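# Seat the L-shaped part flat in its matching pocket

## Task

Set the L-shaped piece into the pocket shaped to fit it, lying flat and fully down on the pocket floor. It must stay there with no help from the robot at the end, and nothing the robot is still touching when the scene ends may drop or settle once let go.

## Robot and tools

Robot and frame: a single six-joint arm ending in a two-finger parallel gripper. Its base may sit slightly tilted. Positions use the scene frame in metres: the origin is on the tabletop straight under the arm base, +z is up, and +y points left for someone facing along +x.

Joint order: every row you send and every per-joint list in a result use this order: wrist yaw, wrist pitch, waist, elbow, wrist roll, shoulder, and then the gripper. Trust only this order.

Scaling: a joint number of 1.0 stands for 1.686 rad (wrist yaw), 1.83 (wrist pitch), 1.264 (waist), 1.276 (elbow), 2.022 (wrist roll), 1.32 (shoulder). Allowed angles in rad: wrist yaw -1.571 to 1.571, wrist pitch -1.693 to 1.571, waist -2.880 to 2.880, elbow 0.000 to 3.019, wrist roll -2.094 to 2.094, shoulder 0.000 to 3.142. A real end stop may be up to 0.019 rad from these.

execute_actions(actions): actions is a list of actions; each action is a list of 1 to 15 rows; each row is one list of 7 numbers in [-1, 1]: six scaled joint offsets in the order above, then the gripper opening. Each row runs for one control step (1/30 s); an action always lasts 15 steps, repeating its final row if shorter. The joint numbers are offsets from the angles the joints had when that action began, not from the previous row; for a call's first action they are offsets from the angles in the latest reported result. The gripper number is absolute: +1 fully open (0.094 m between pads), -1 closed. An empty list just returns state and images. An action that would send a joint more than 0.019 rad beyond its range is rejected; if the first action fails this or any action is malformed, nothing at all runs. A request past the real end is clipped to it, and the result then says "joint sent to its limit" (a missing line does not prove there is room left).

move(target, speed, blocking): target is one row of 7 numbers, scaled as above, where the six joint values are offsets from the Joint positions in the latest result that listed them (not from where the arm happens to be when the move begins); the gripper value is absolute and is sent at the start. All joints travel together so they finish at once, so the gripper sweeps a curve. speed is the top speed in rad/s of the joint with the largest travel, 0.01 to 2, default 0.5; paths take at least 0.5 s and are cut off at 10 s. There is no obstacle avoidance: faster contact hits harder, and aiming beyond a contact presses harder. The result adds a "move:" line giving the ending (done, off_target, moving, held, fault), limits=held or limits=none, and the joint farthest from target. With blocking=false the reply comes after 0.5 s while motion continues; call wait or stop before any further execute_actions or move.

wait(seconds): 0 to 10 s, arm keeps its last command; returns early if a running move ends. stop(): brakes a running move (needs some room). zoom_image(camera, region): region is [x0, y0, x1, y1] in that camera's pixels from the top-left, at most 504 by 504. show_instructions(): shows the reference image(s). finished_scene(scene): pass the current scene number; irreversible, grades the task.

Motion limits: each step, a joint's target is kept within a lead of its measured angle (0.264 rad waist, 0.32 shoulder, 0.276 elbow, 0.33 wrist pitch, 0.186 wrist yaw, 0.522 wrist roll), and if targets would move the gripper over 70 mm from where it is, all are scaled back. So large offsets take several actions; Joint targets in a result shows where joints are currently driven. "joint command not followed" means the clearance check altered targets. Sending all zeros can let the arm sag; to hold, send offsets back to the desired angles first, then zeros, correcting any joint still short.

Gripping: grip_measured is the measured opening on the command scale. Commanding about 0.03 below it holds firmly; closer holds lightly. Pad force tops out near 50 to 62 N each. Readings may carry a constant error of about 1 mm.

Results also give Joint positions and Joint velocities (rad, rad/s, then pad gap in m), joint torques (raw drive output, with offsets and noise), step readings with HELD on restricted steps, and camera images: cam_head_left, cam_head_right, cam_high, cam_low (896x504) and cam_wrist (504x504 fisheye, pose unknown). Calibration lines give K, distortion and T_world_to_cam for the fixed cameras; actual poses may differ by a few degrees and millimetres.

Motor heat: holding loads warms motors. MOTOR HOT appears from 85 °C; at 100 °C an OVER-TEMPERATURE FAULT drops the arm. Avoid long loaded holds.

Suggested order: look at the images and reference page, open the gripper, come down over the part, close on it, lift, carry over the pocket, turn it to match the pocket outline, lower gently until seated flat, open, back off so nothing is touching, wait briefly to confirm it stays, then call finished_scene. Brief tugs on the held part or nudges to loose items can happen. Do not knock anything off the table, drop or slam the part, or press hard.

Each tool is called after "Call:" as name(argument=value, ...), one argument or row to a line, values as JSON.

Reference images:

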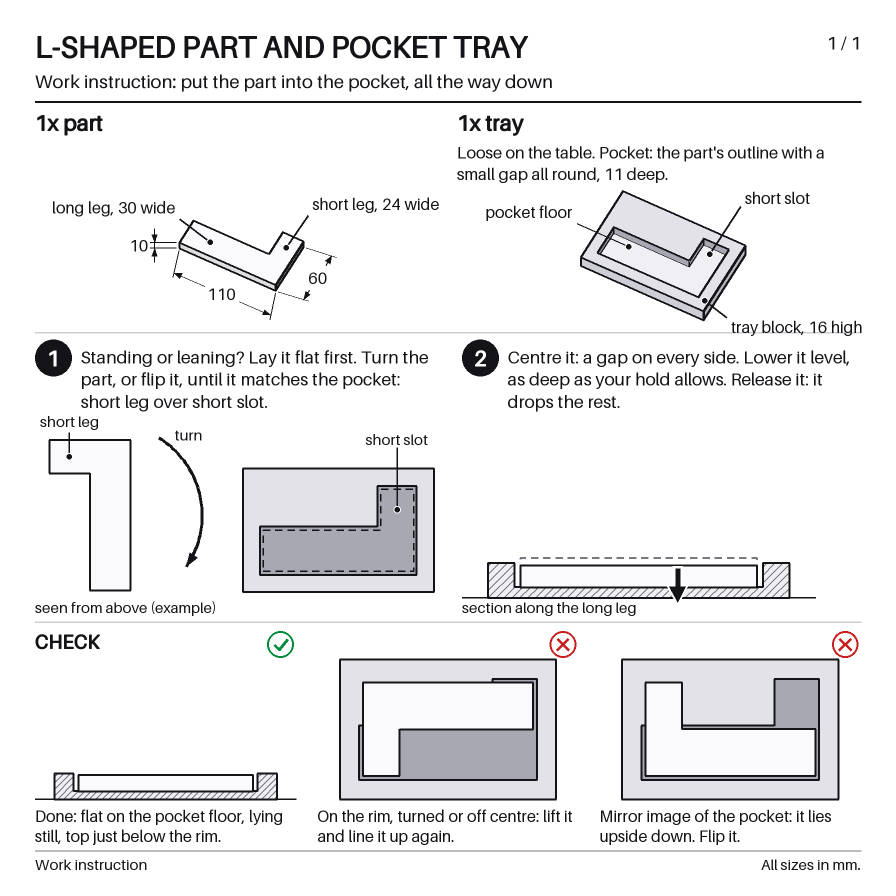

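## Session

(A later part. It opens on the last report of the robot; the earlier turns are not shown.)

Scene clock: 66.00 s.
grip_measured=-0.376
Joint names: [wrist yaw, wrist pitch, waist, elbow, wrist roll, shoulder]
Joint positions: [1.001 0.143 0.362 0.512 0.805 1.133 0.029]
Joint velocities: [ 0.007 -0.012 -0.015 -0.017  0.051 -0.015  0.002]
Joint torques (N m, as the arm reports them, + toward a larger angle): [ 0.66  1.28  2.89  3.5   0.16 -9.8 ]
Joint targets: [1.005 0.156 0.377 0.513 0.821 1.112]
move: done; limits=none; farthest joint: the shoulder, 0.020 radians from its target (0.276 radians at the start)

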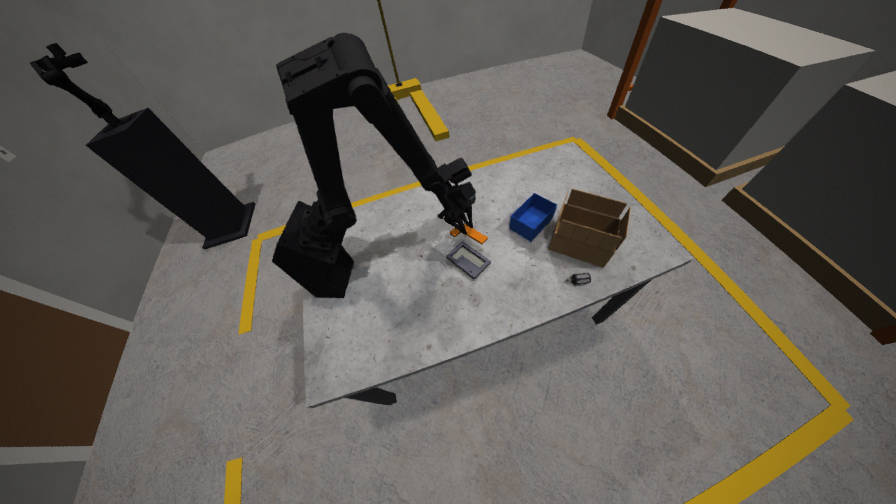

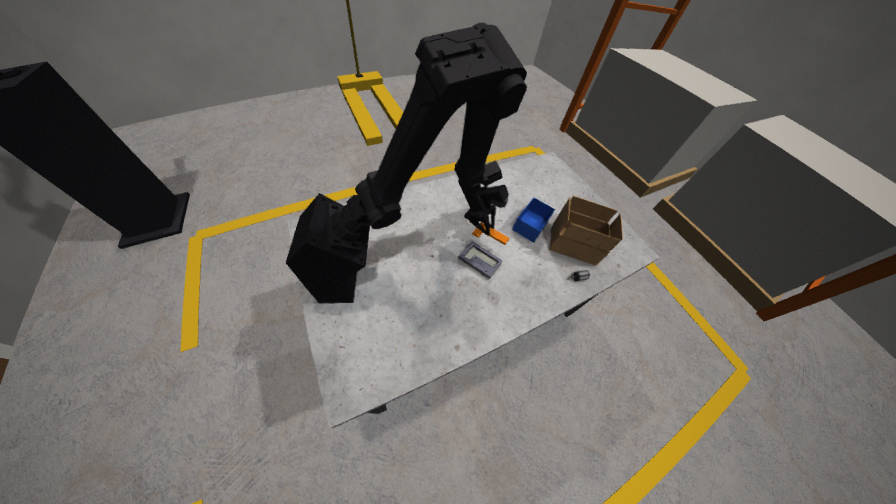

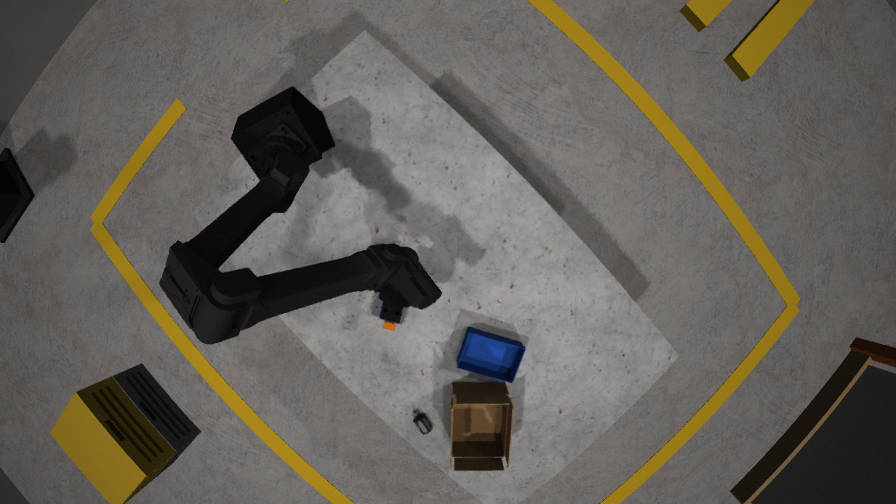

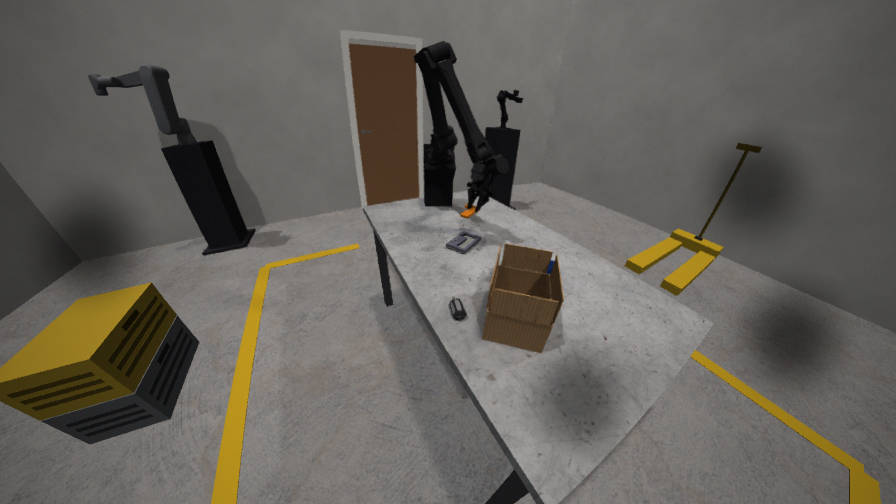

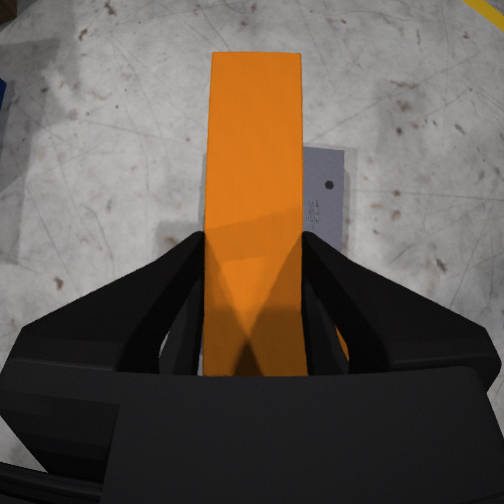

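Call:
move(
  target=[-0.0718, 0.2246, -0.1076, 0.0376, -0.0534, 0.2712, -0.41],
  speed=0.3,
)

Call:
zoom_image(
  camera="cam_head_left",
  region=[435, 215, 505, 285],
)

Call:
zoom_image(
  camera="cam_low",
  region=[435, 195, 505, 265],
)

Call:
zoom_image(
  camera="cam_head_right",
  region=[445, 215, 515, 285],
)

Scene clock: 69.27 s.
grip_measured=-0.376
Joint names: [wrist yaw, wrist pitch, waist, elbow, wrist roll, shoulder]
Joint positions: [0.883 0.536 0.238 0.552 0.713 1.487 0.029]
Joint velocities: [ 0.022  0.002  0.005 -0.002  0.007 -0.015 -0.001]
Joint torques (N m, as the arm reports them, + toward a larger angle): [ 0.3   1.6   1.36  1.11 -0.17 -9.72]
Joint targets: [0.880 0.554 0.226 0.560 0.697 1.490]
move: done; limits=none; farthest joint: the wrist pitch, 0.018 radians from its target (0.411 radians at the start)

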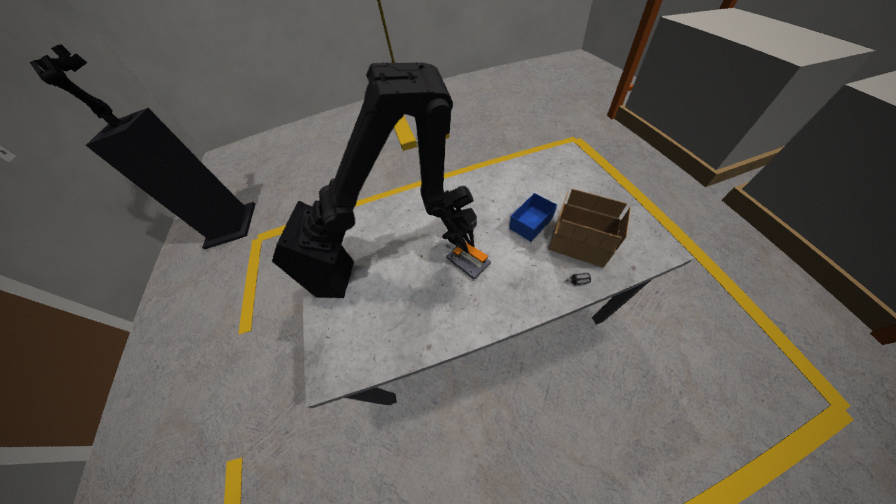

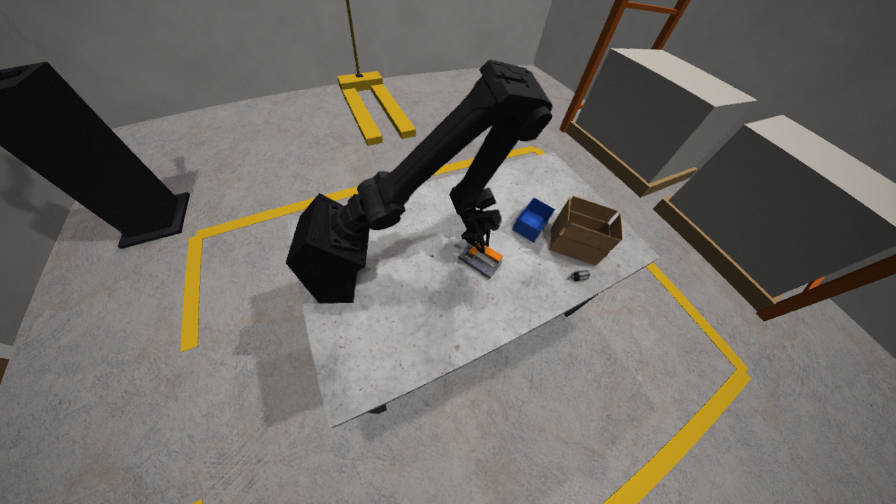

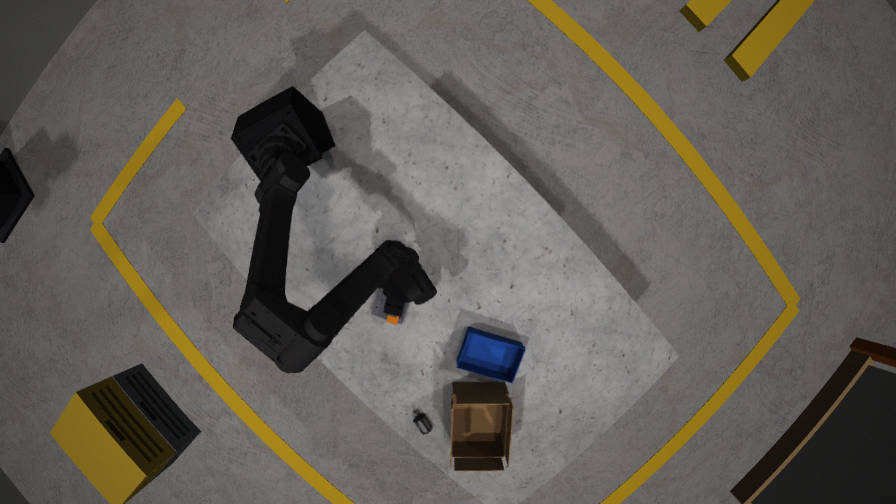

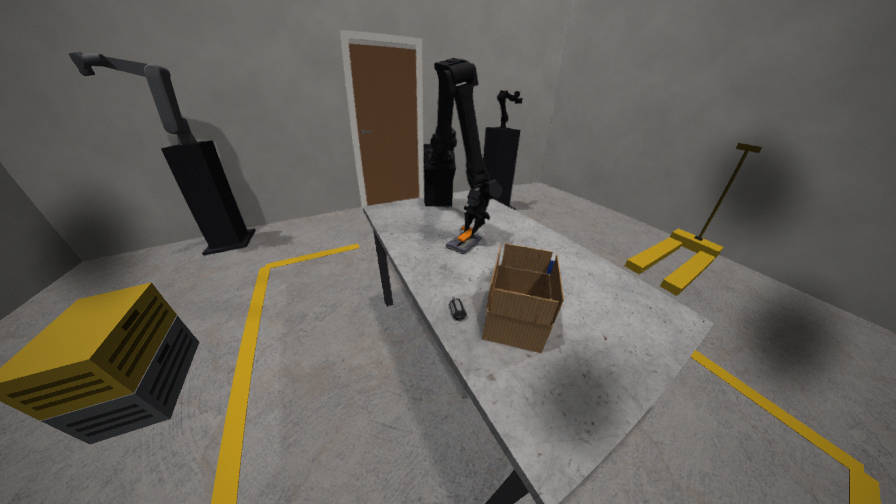

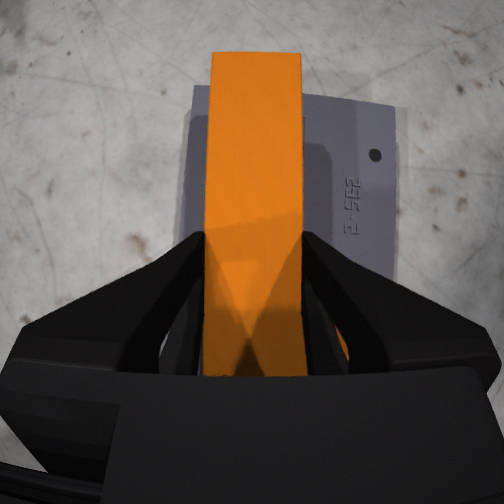

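Region (435, 215, 505, 285) of cam_head_left's 896x504 image, scaled by 7.200, with more detail than that image has.

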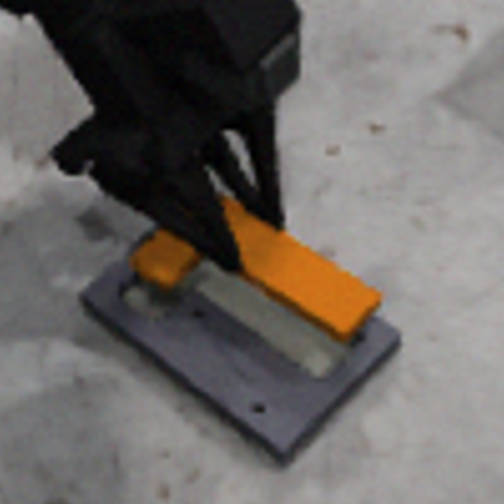

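Region (435, 195, 505, 265) of cam_low's 896x504 image, scaled by 7.200, with more detail than that image has.

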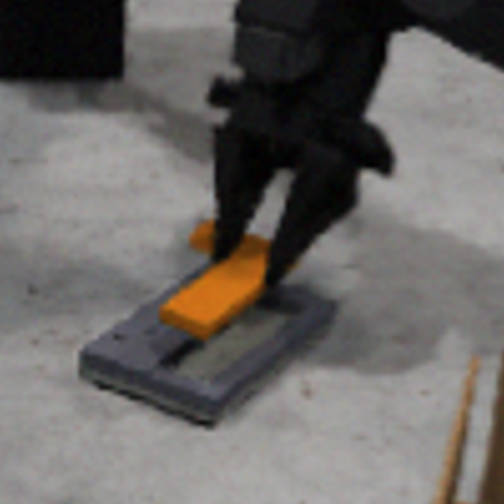

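Region (445, 215, 515, 285) of cam_head_right's 896x504 image, scaled by 7.200, with more detail than that image has.

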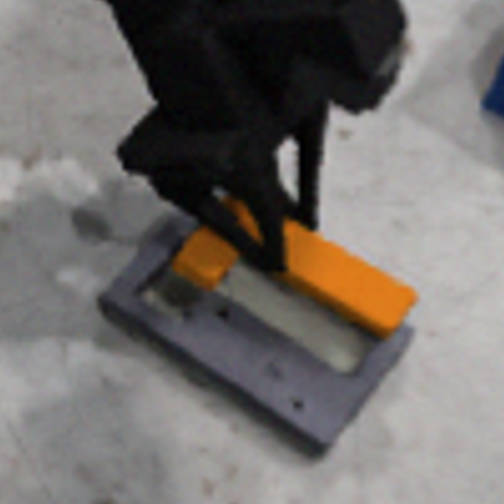

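Call:
zoom_image(
  camera="cam_high",
  region=[365, 285, 425, 345],
)

Call:
zoom_image(
  camera="cam_wrist",
  region=[150, 30, 430, 310],
)

Region (365, 285, 425, 345) of cam_high's 896x504 image, scaled by 8.400, with more detail than that image has.

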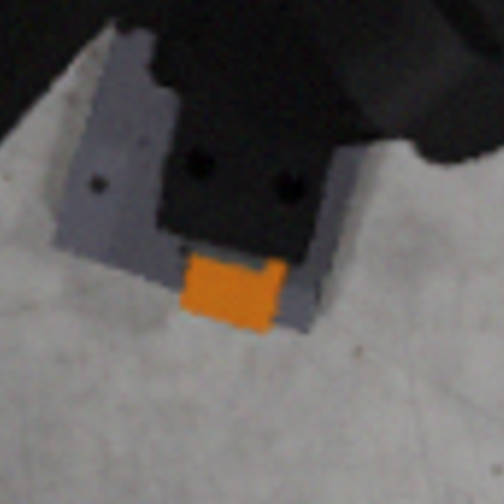

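Region (150, 30, 430, 310) of cam_wrist's 504x504 image, scaled by 1.800, with more detail than that image has.

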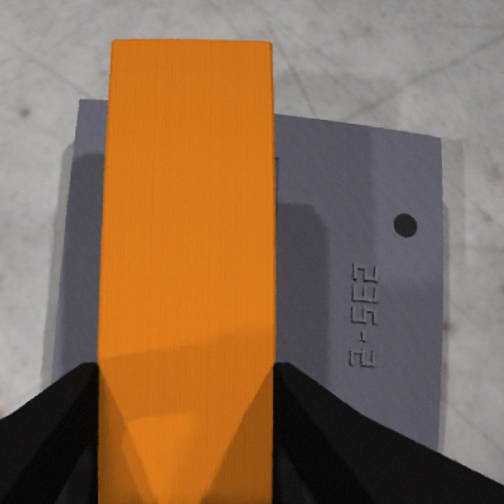

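Call:
move(
  target=[0.0184, 0.0293, 0.0147, 0.0326, 0.041, 0.077, -0.41],
  speed=0.12,
)

Call:
zoom_image(
  camera="cam_wrist",
  region=[130, 0, 450, 320],
)

Call:
zoom_image(
  camera="cam_head_left",
  region=[440, 225, 500, 285],
)

Call:
zoom_image(
  camera="cam_low",
  region=[438, 205, 498, 265],
)

Call:
zoom_image(
  camera="cam_high",
  region=[365, 285, 425, 345],
)

Scene clock: 76.47 s.
grip_measured=-0.376
Joint names: [wrist yaw, wrist pitch, waist, elbow, wrist roll, shoulder]
Joint positions: [0.91  0.571 0.239 0.589 0.78  1.581 0.029]
Joint velocities: [ 0.022  0.022  0.005  0.007 -0.066 -0.015 -0.001]
Joint torques (N m, as the arm reports them, + toward a larger angle): [ 0.66  1.58  3.88  0.35  0.16 -9.58]
Joint targets: [0.914 0.589 0.257 0.594 0.796 1.589]
move: done; limits=none; farthest joint: the wrist pitch, 0.019 radians from its target (0.054 radians at the start)

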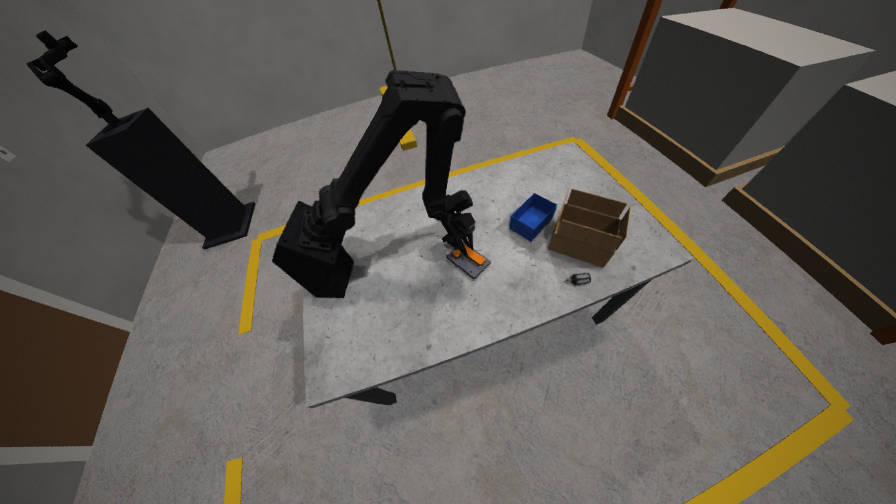

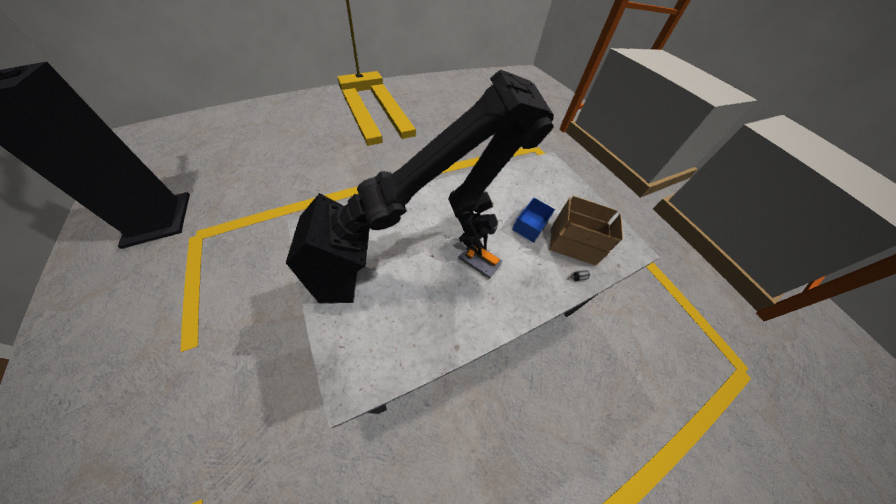

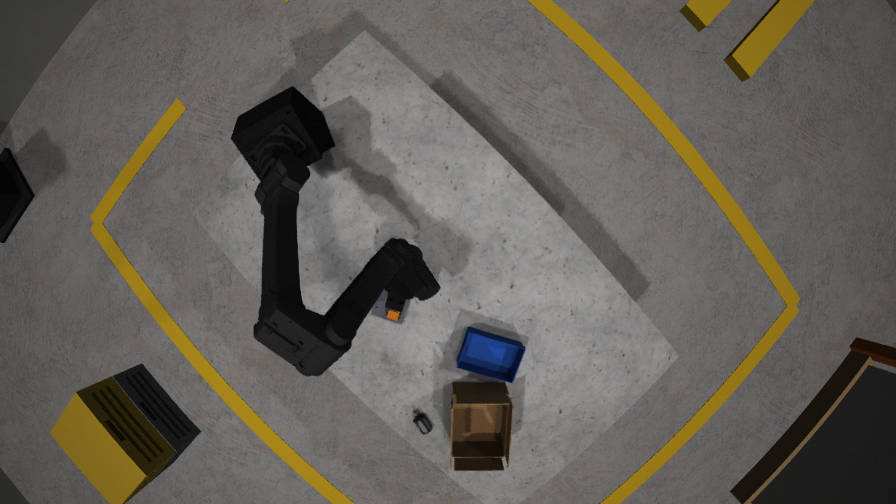

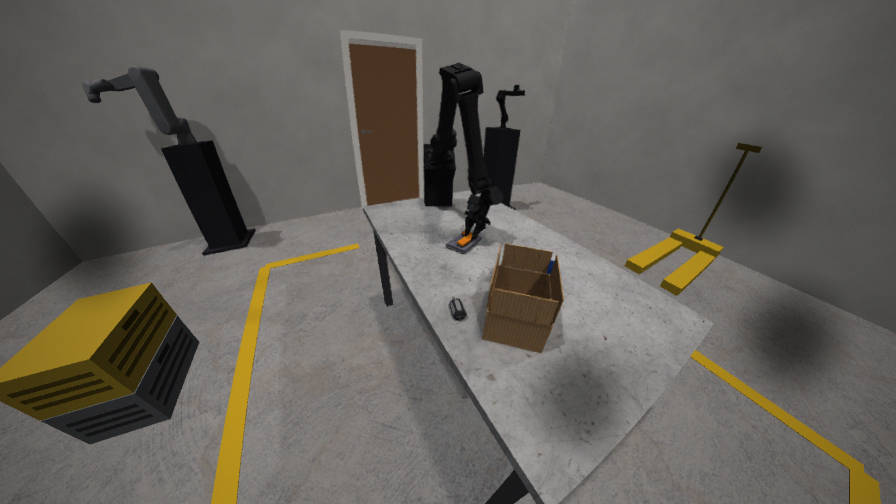

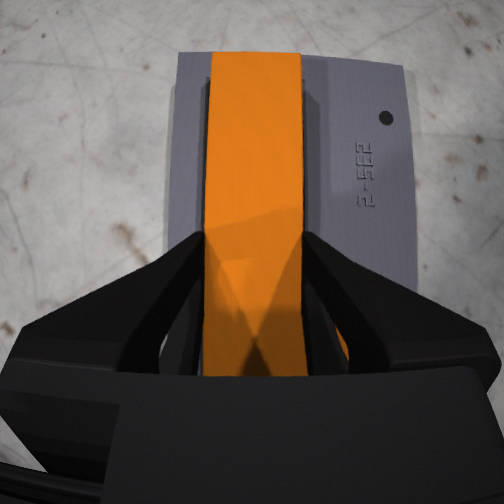

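Region (130, 0, 450, 320) of cam_wrist's 504x504 image, scaled by 1.575, with more detail than that image has.

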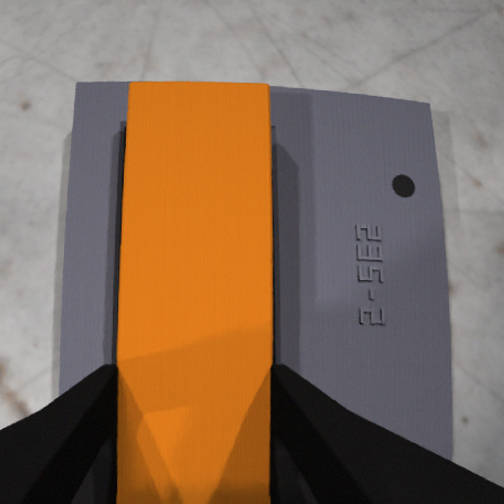

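Region (440, 225, 500, 285) of cam_head_left's 896x504 image, scaled by 8.400, with more detail than that image has.

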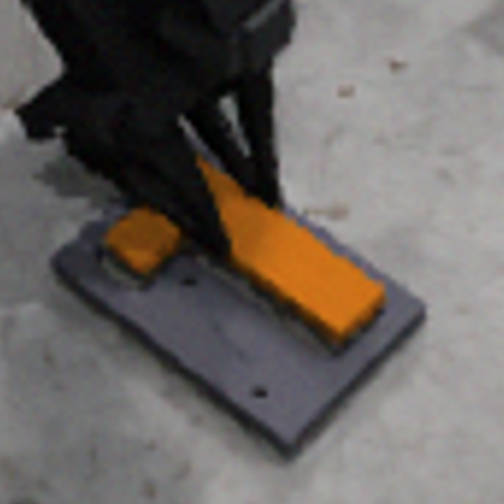

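Region (438, 205, 498, 265) of cam_low's 896x504 image, scaled by 8.400, with more detail than that image has.

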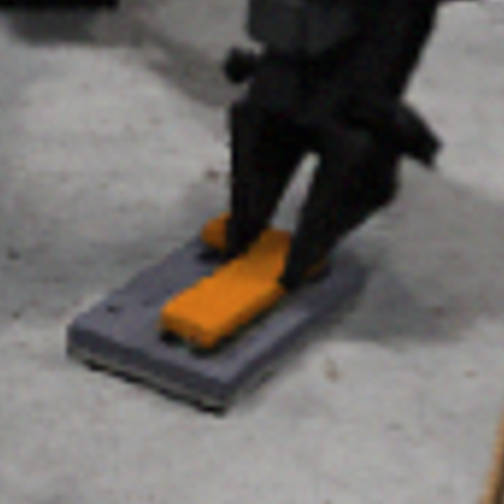

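Region (365, 285, 425, 345) of cam_high's 896x504 image, scaled by 8.400, with more detail than that image has.

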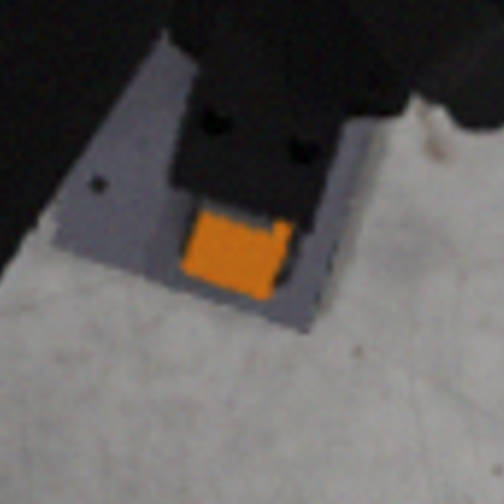

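Call:
move(
  target=[0.0045, 0.017, 0.0188, 0.009, 0.0094, 0.0275, -0.41],
  speed=0.05,
)

Call:
zoom_image(
  camera="cam_wrist",
  region=[150, 0, 400, 250],
)

Call:
zoom_image(
  camera="cam_head_left",
  region=[440, 225, 500, 285],
)

Call:
zoom_image(
  camera="cam_low",
  region=[438, 205, 498, 265],
)

Scene clock: 79.60 s.
grip_measured=-0.376
Joint names: [wrist yaw, wrist pitch, waist, elbow, wrist roll, shoulder]
Joint positions: [0.913 0.584 0.245 0.595 0.783 1.608 0.029]
Joint velocities: [-0.051 -0.007 -0.015 -0.017  0.022  0.015  0.001]
Joint torques (N m, as the arm reports them, + toward a larger angle): [ 0.67  1.54  3.87  0.11  0.16 -9.58]
Joint targets: [0.917 0.602 0.262 0.600 0.799 1.618]
move: done; limits=none; farthest joint: the waist, 0.018 radians from its target (0.024 radians at the start)

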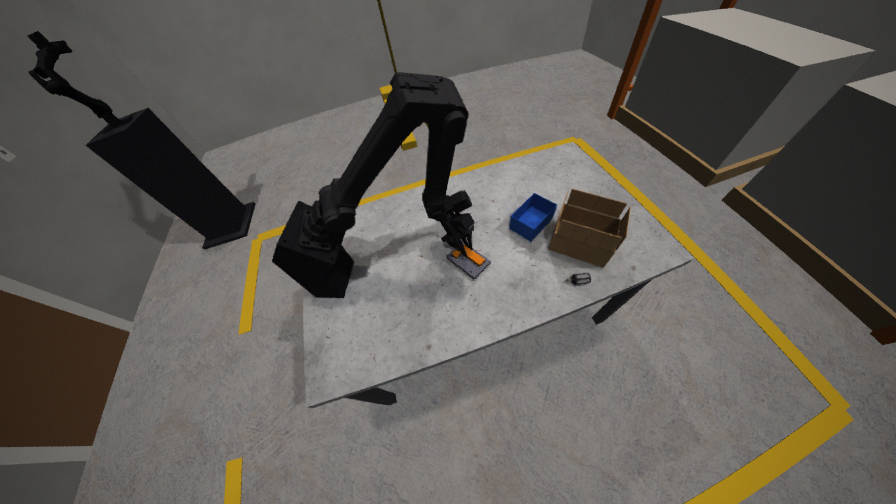

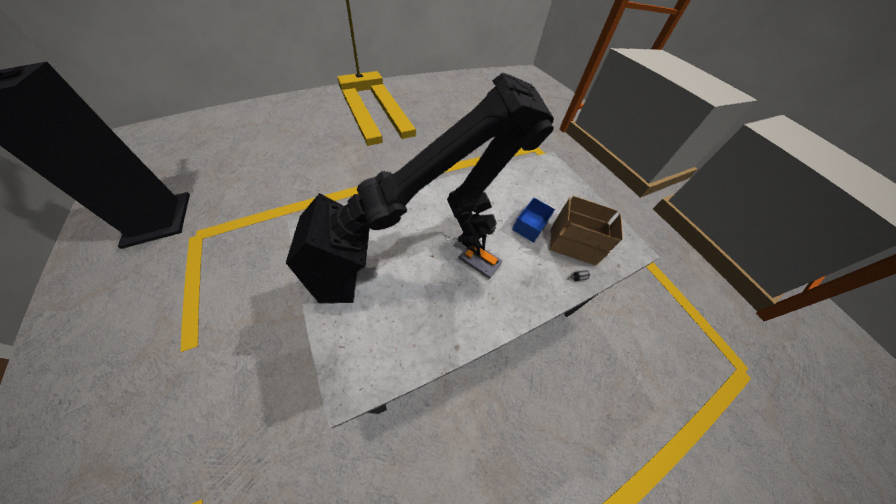

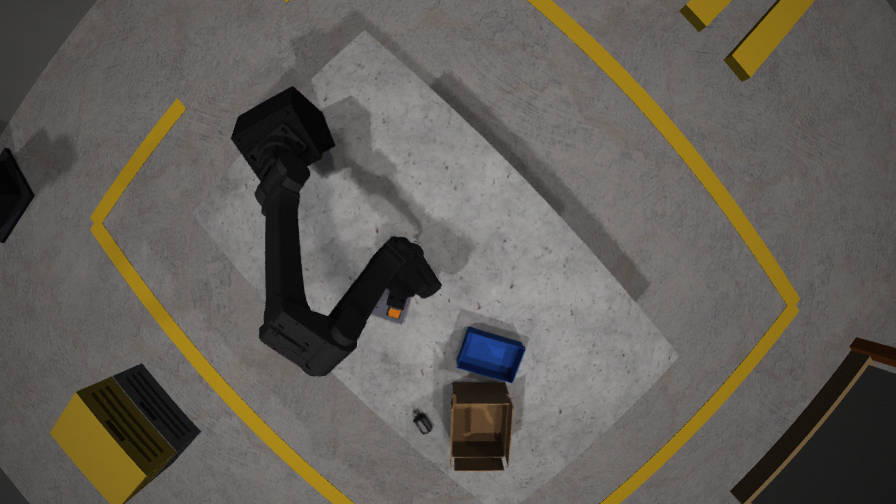

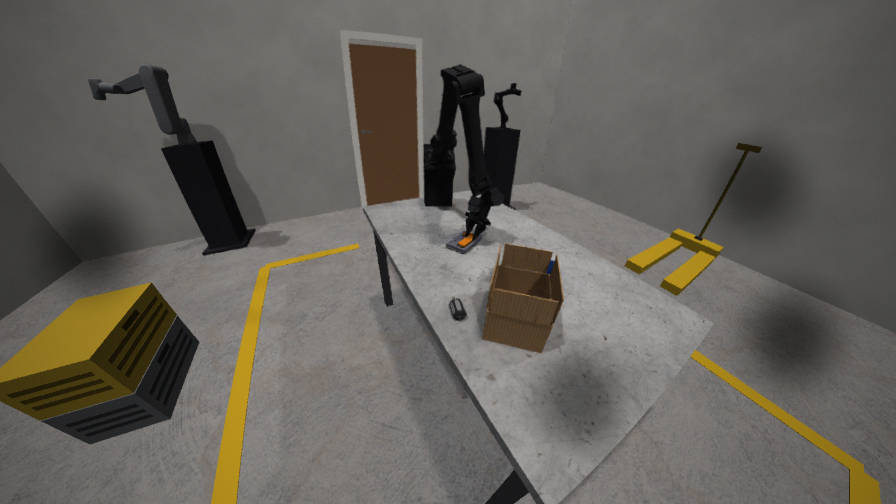

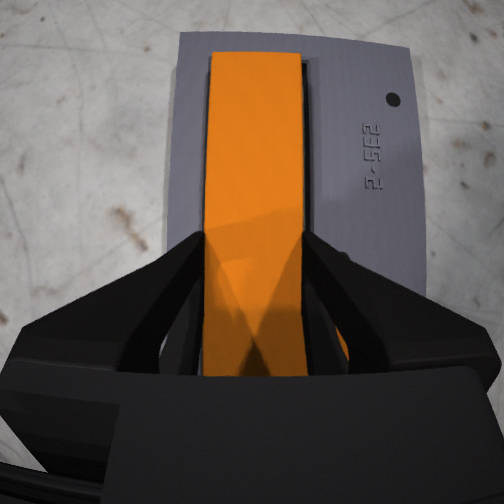

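Region (150, 0, 400, 250) of cam_wrist's 504x504 image, scaled by 2.016, with more detail than that image has.

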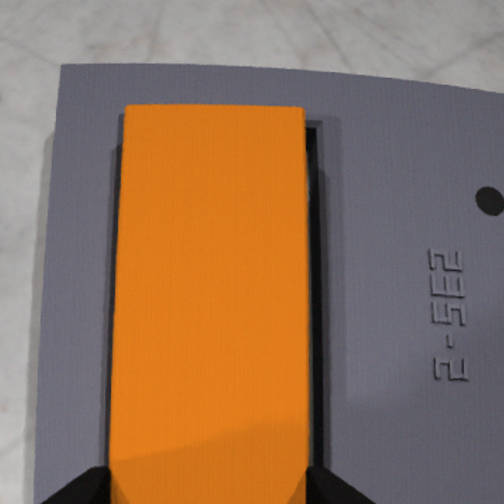

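Region (440, 225, 500, 285) of cam_head_left's 896x504 image, scaled by 8.400, with more detail than that image has.

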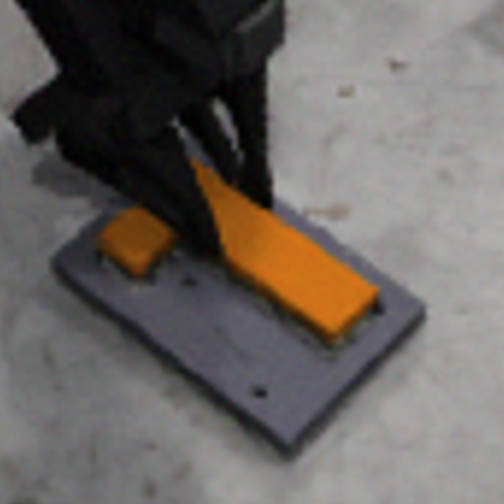

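Region (438, 205, 498, 265) of cam_low's 896x504 image, scaled by 8.400, with more detail than that image has.

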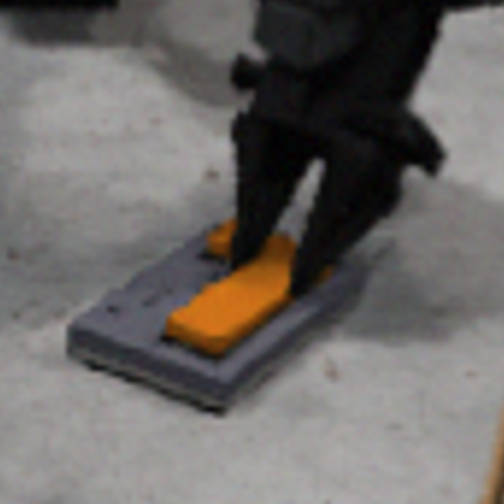

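Call:
move(
  target=[0.0024, 0.0132, 0.008, 0.0068, 0.0079, 0.0152, -0.41],
  speed=0.03,
)

Call:
zoom_image(
  camera="cam_wrist",
  region=[150, 0, 400, 250],
)

Call:
zoom_image(
  camera="cam_head_left",
  region=[440, 225, 500, 285],
)

Call:
zoom_image(
  camera="cam_low",
  region=[438, 205, 498, 265],
)

Scene clock: 82.37 s.
grip_measured=-0.376
Joint names: [wrist yaw, wrist pitch, waist, elbow, wrist roll, shoulder]
Joint positions: [0.914 0.592 0.245 0.599 0.784 1.614 0.029]
Joint velocities: [ 0.007 -0.017 -0.005  0.007  0.066 -0.005 -0.   ]
Joint torques (N m, as the arm reports them, + toward a larger angle): [ 0.57  1.53  3.37  0.11  0.15 -9.4 ]
Joint targets: [0.917 0.608 0.255 0.604 0.799 1.627]
move: done; limits=none; farthest joint: the wrist pitch, 0.017 radians from its target (0.024 radians at the start)

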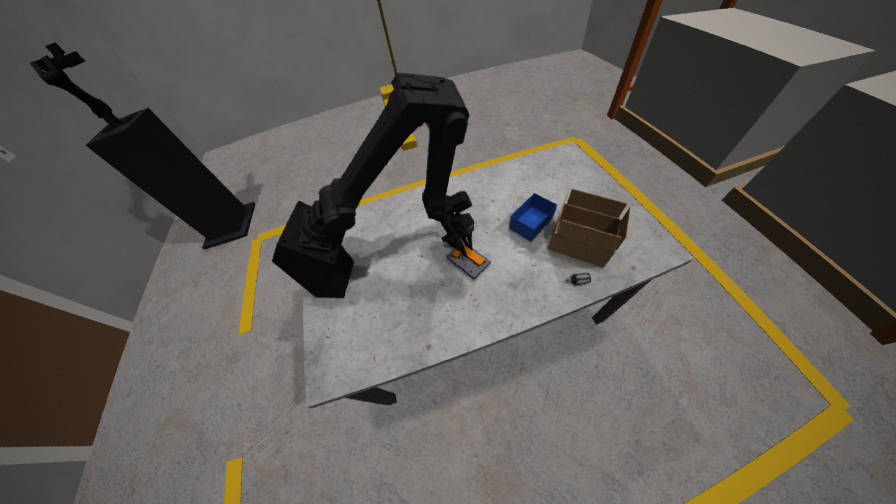

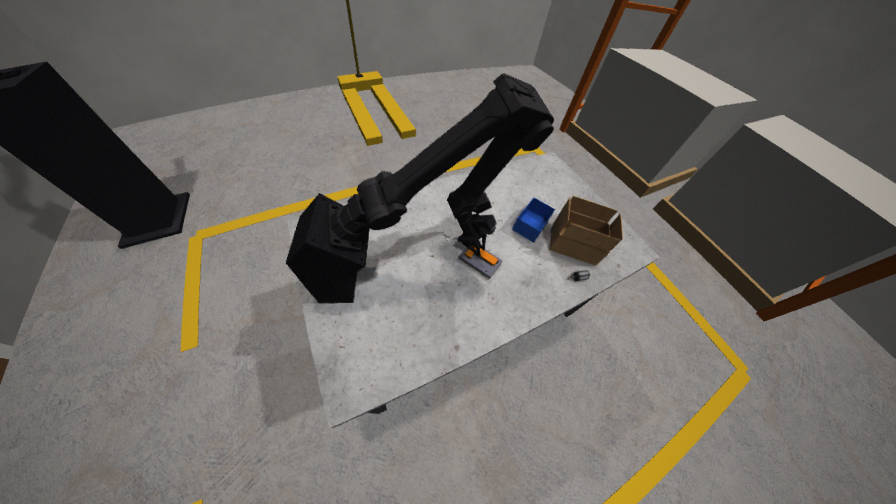

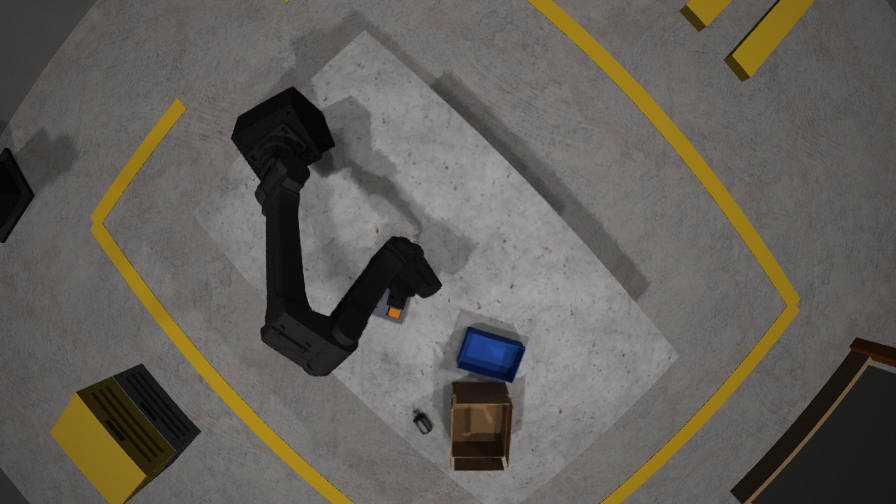

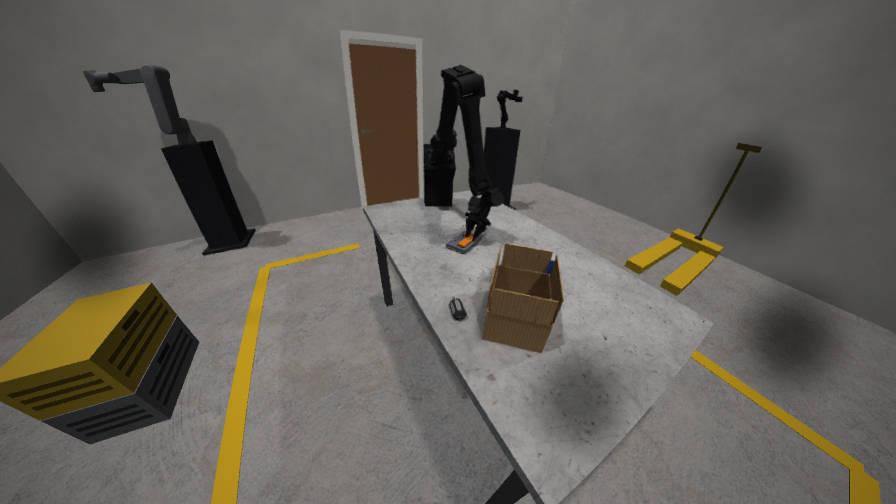

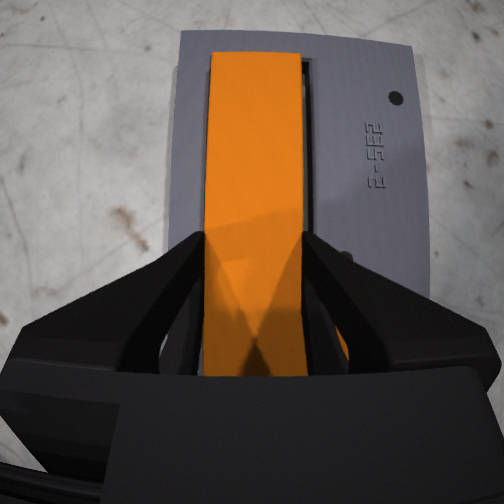

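Region (150, 0, 400, 250) of cam_wrist's 504x504 image, scaled by 2.016, with more detail than that image has.

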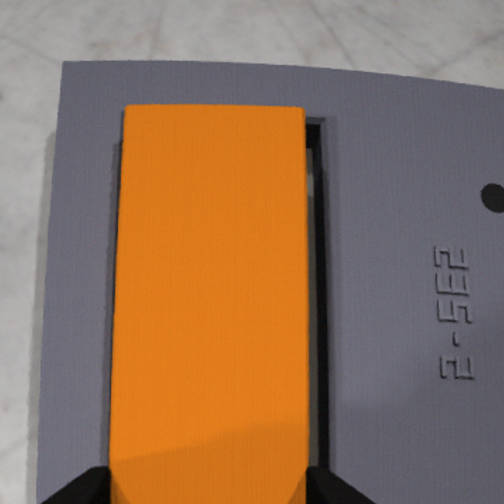

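Region (440, 225, 500, 285) of cam_head_left's 896x504 image, scaled by 8.400, with more detail than that image has.

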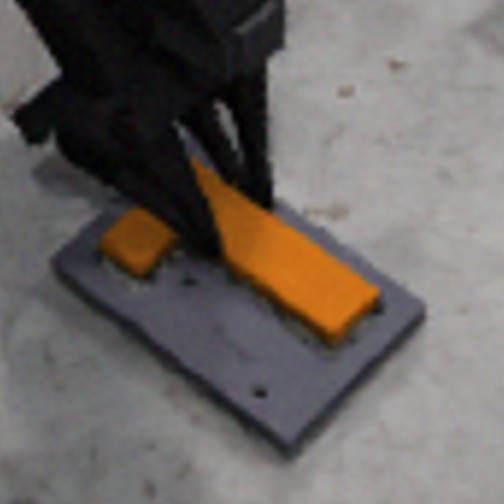

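Region (438, 205, 498, 265) of cam_low's 896x504 image, scaled by 8.400, with more detail than that image has.

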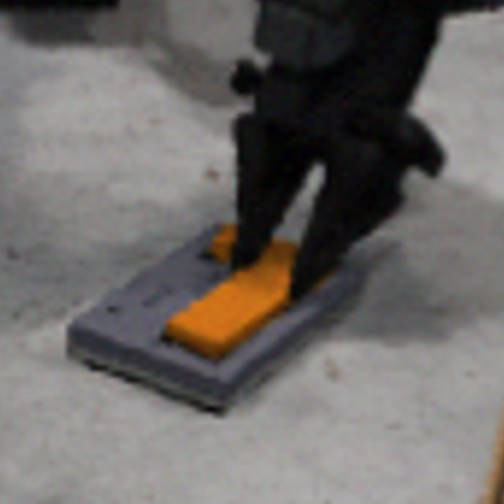

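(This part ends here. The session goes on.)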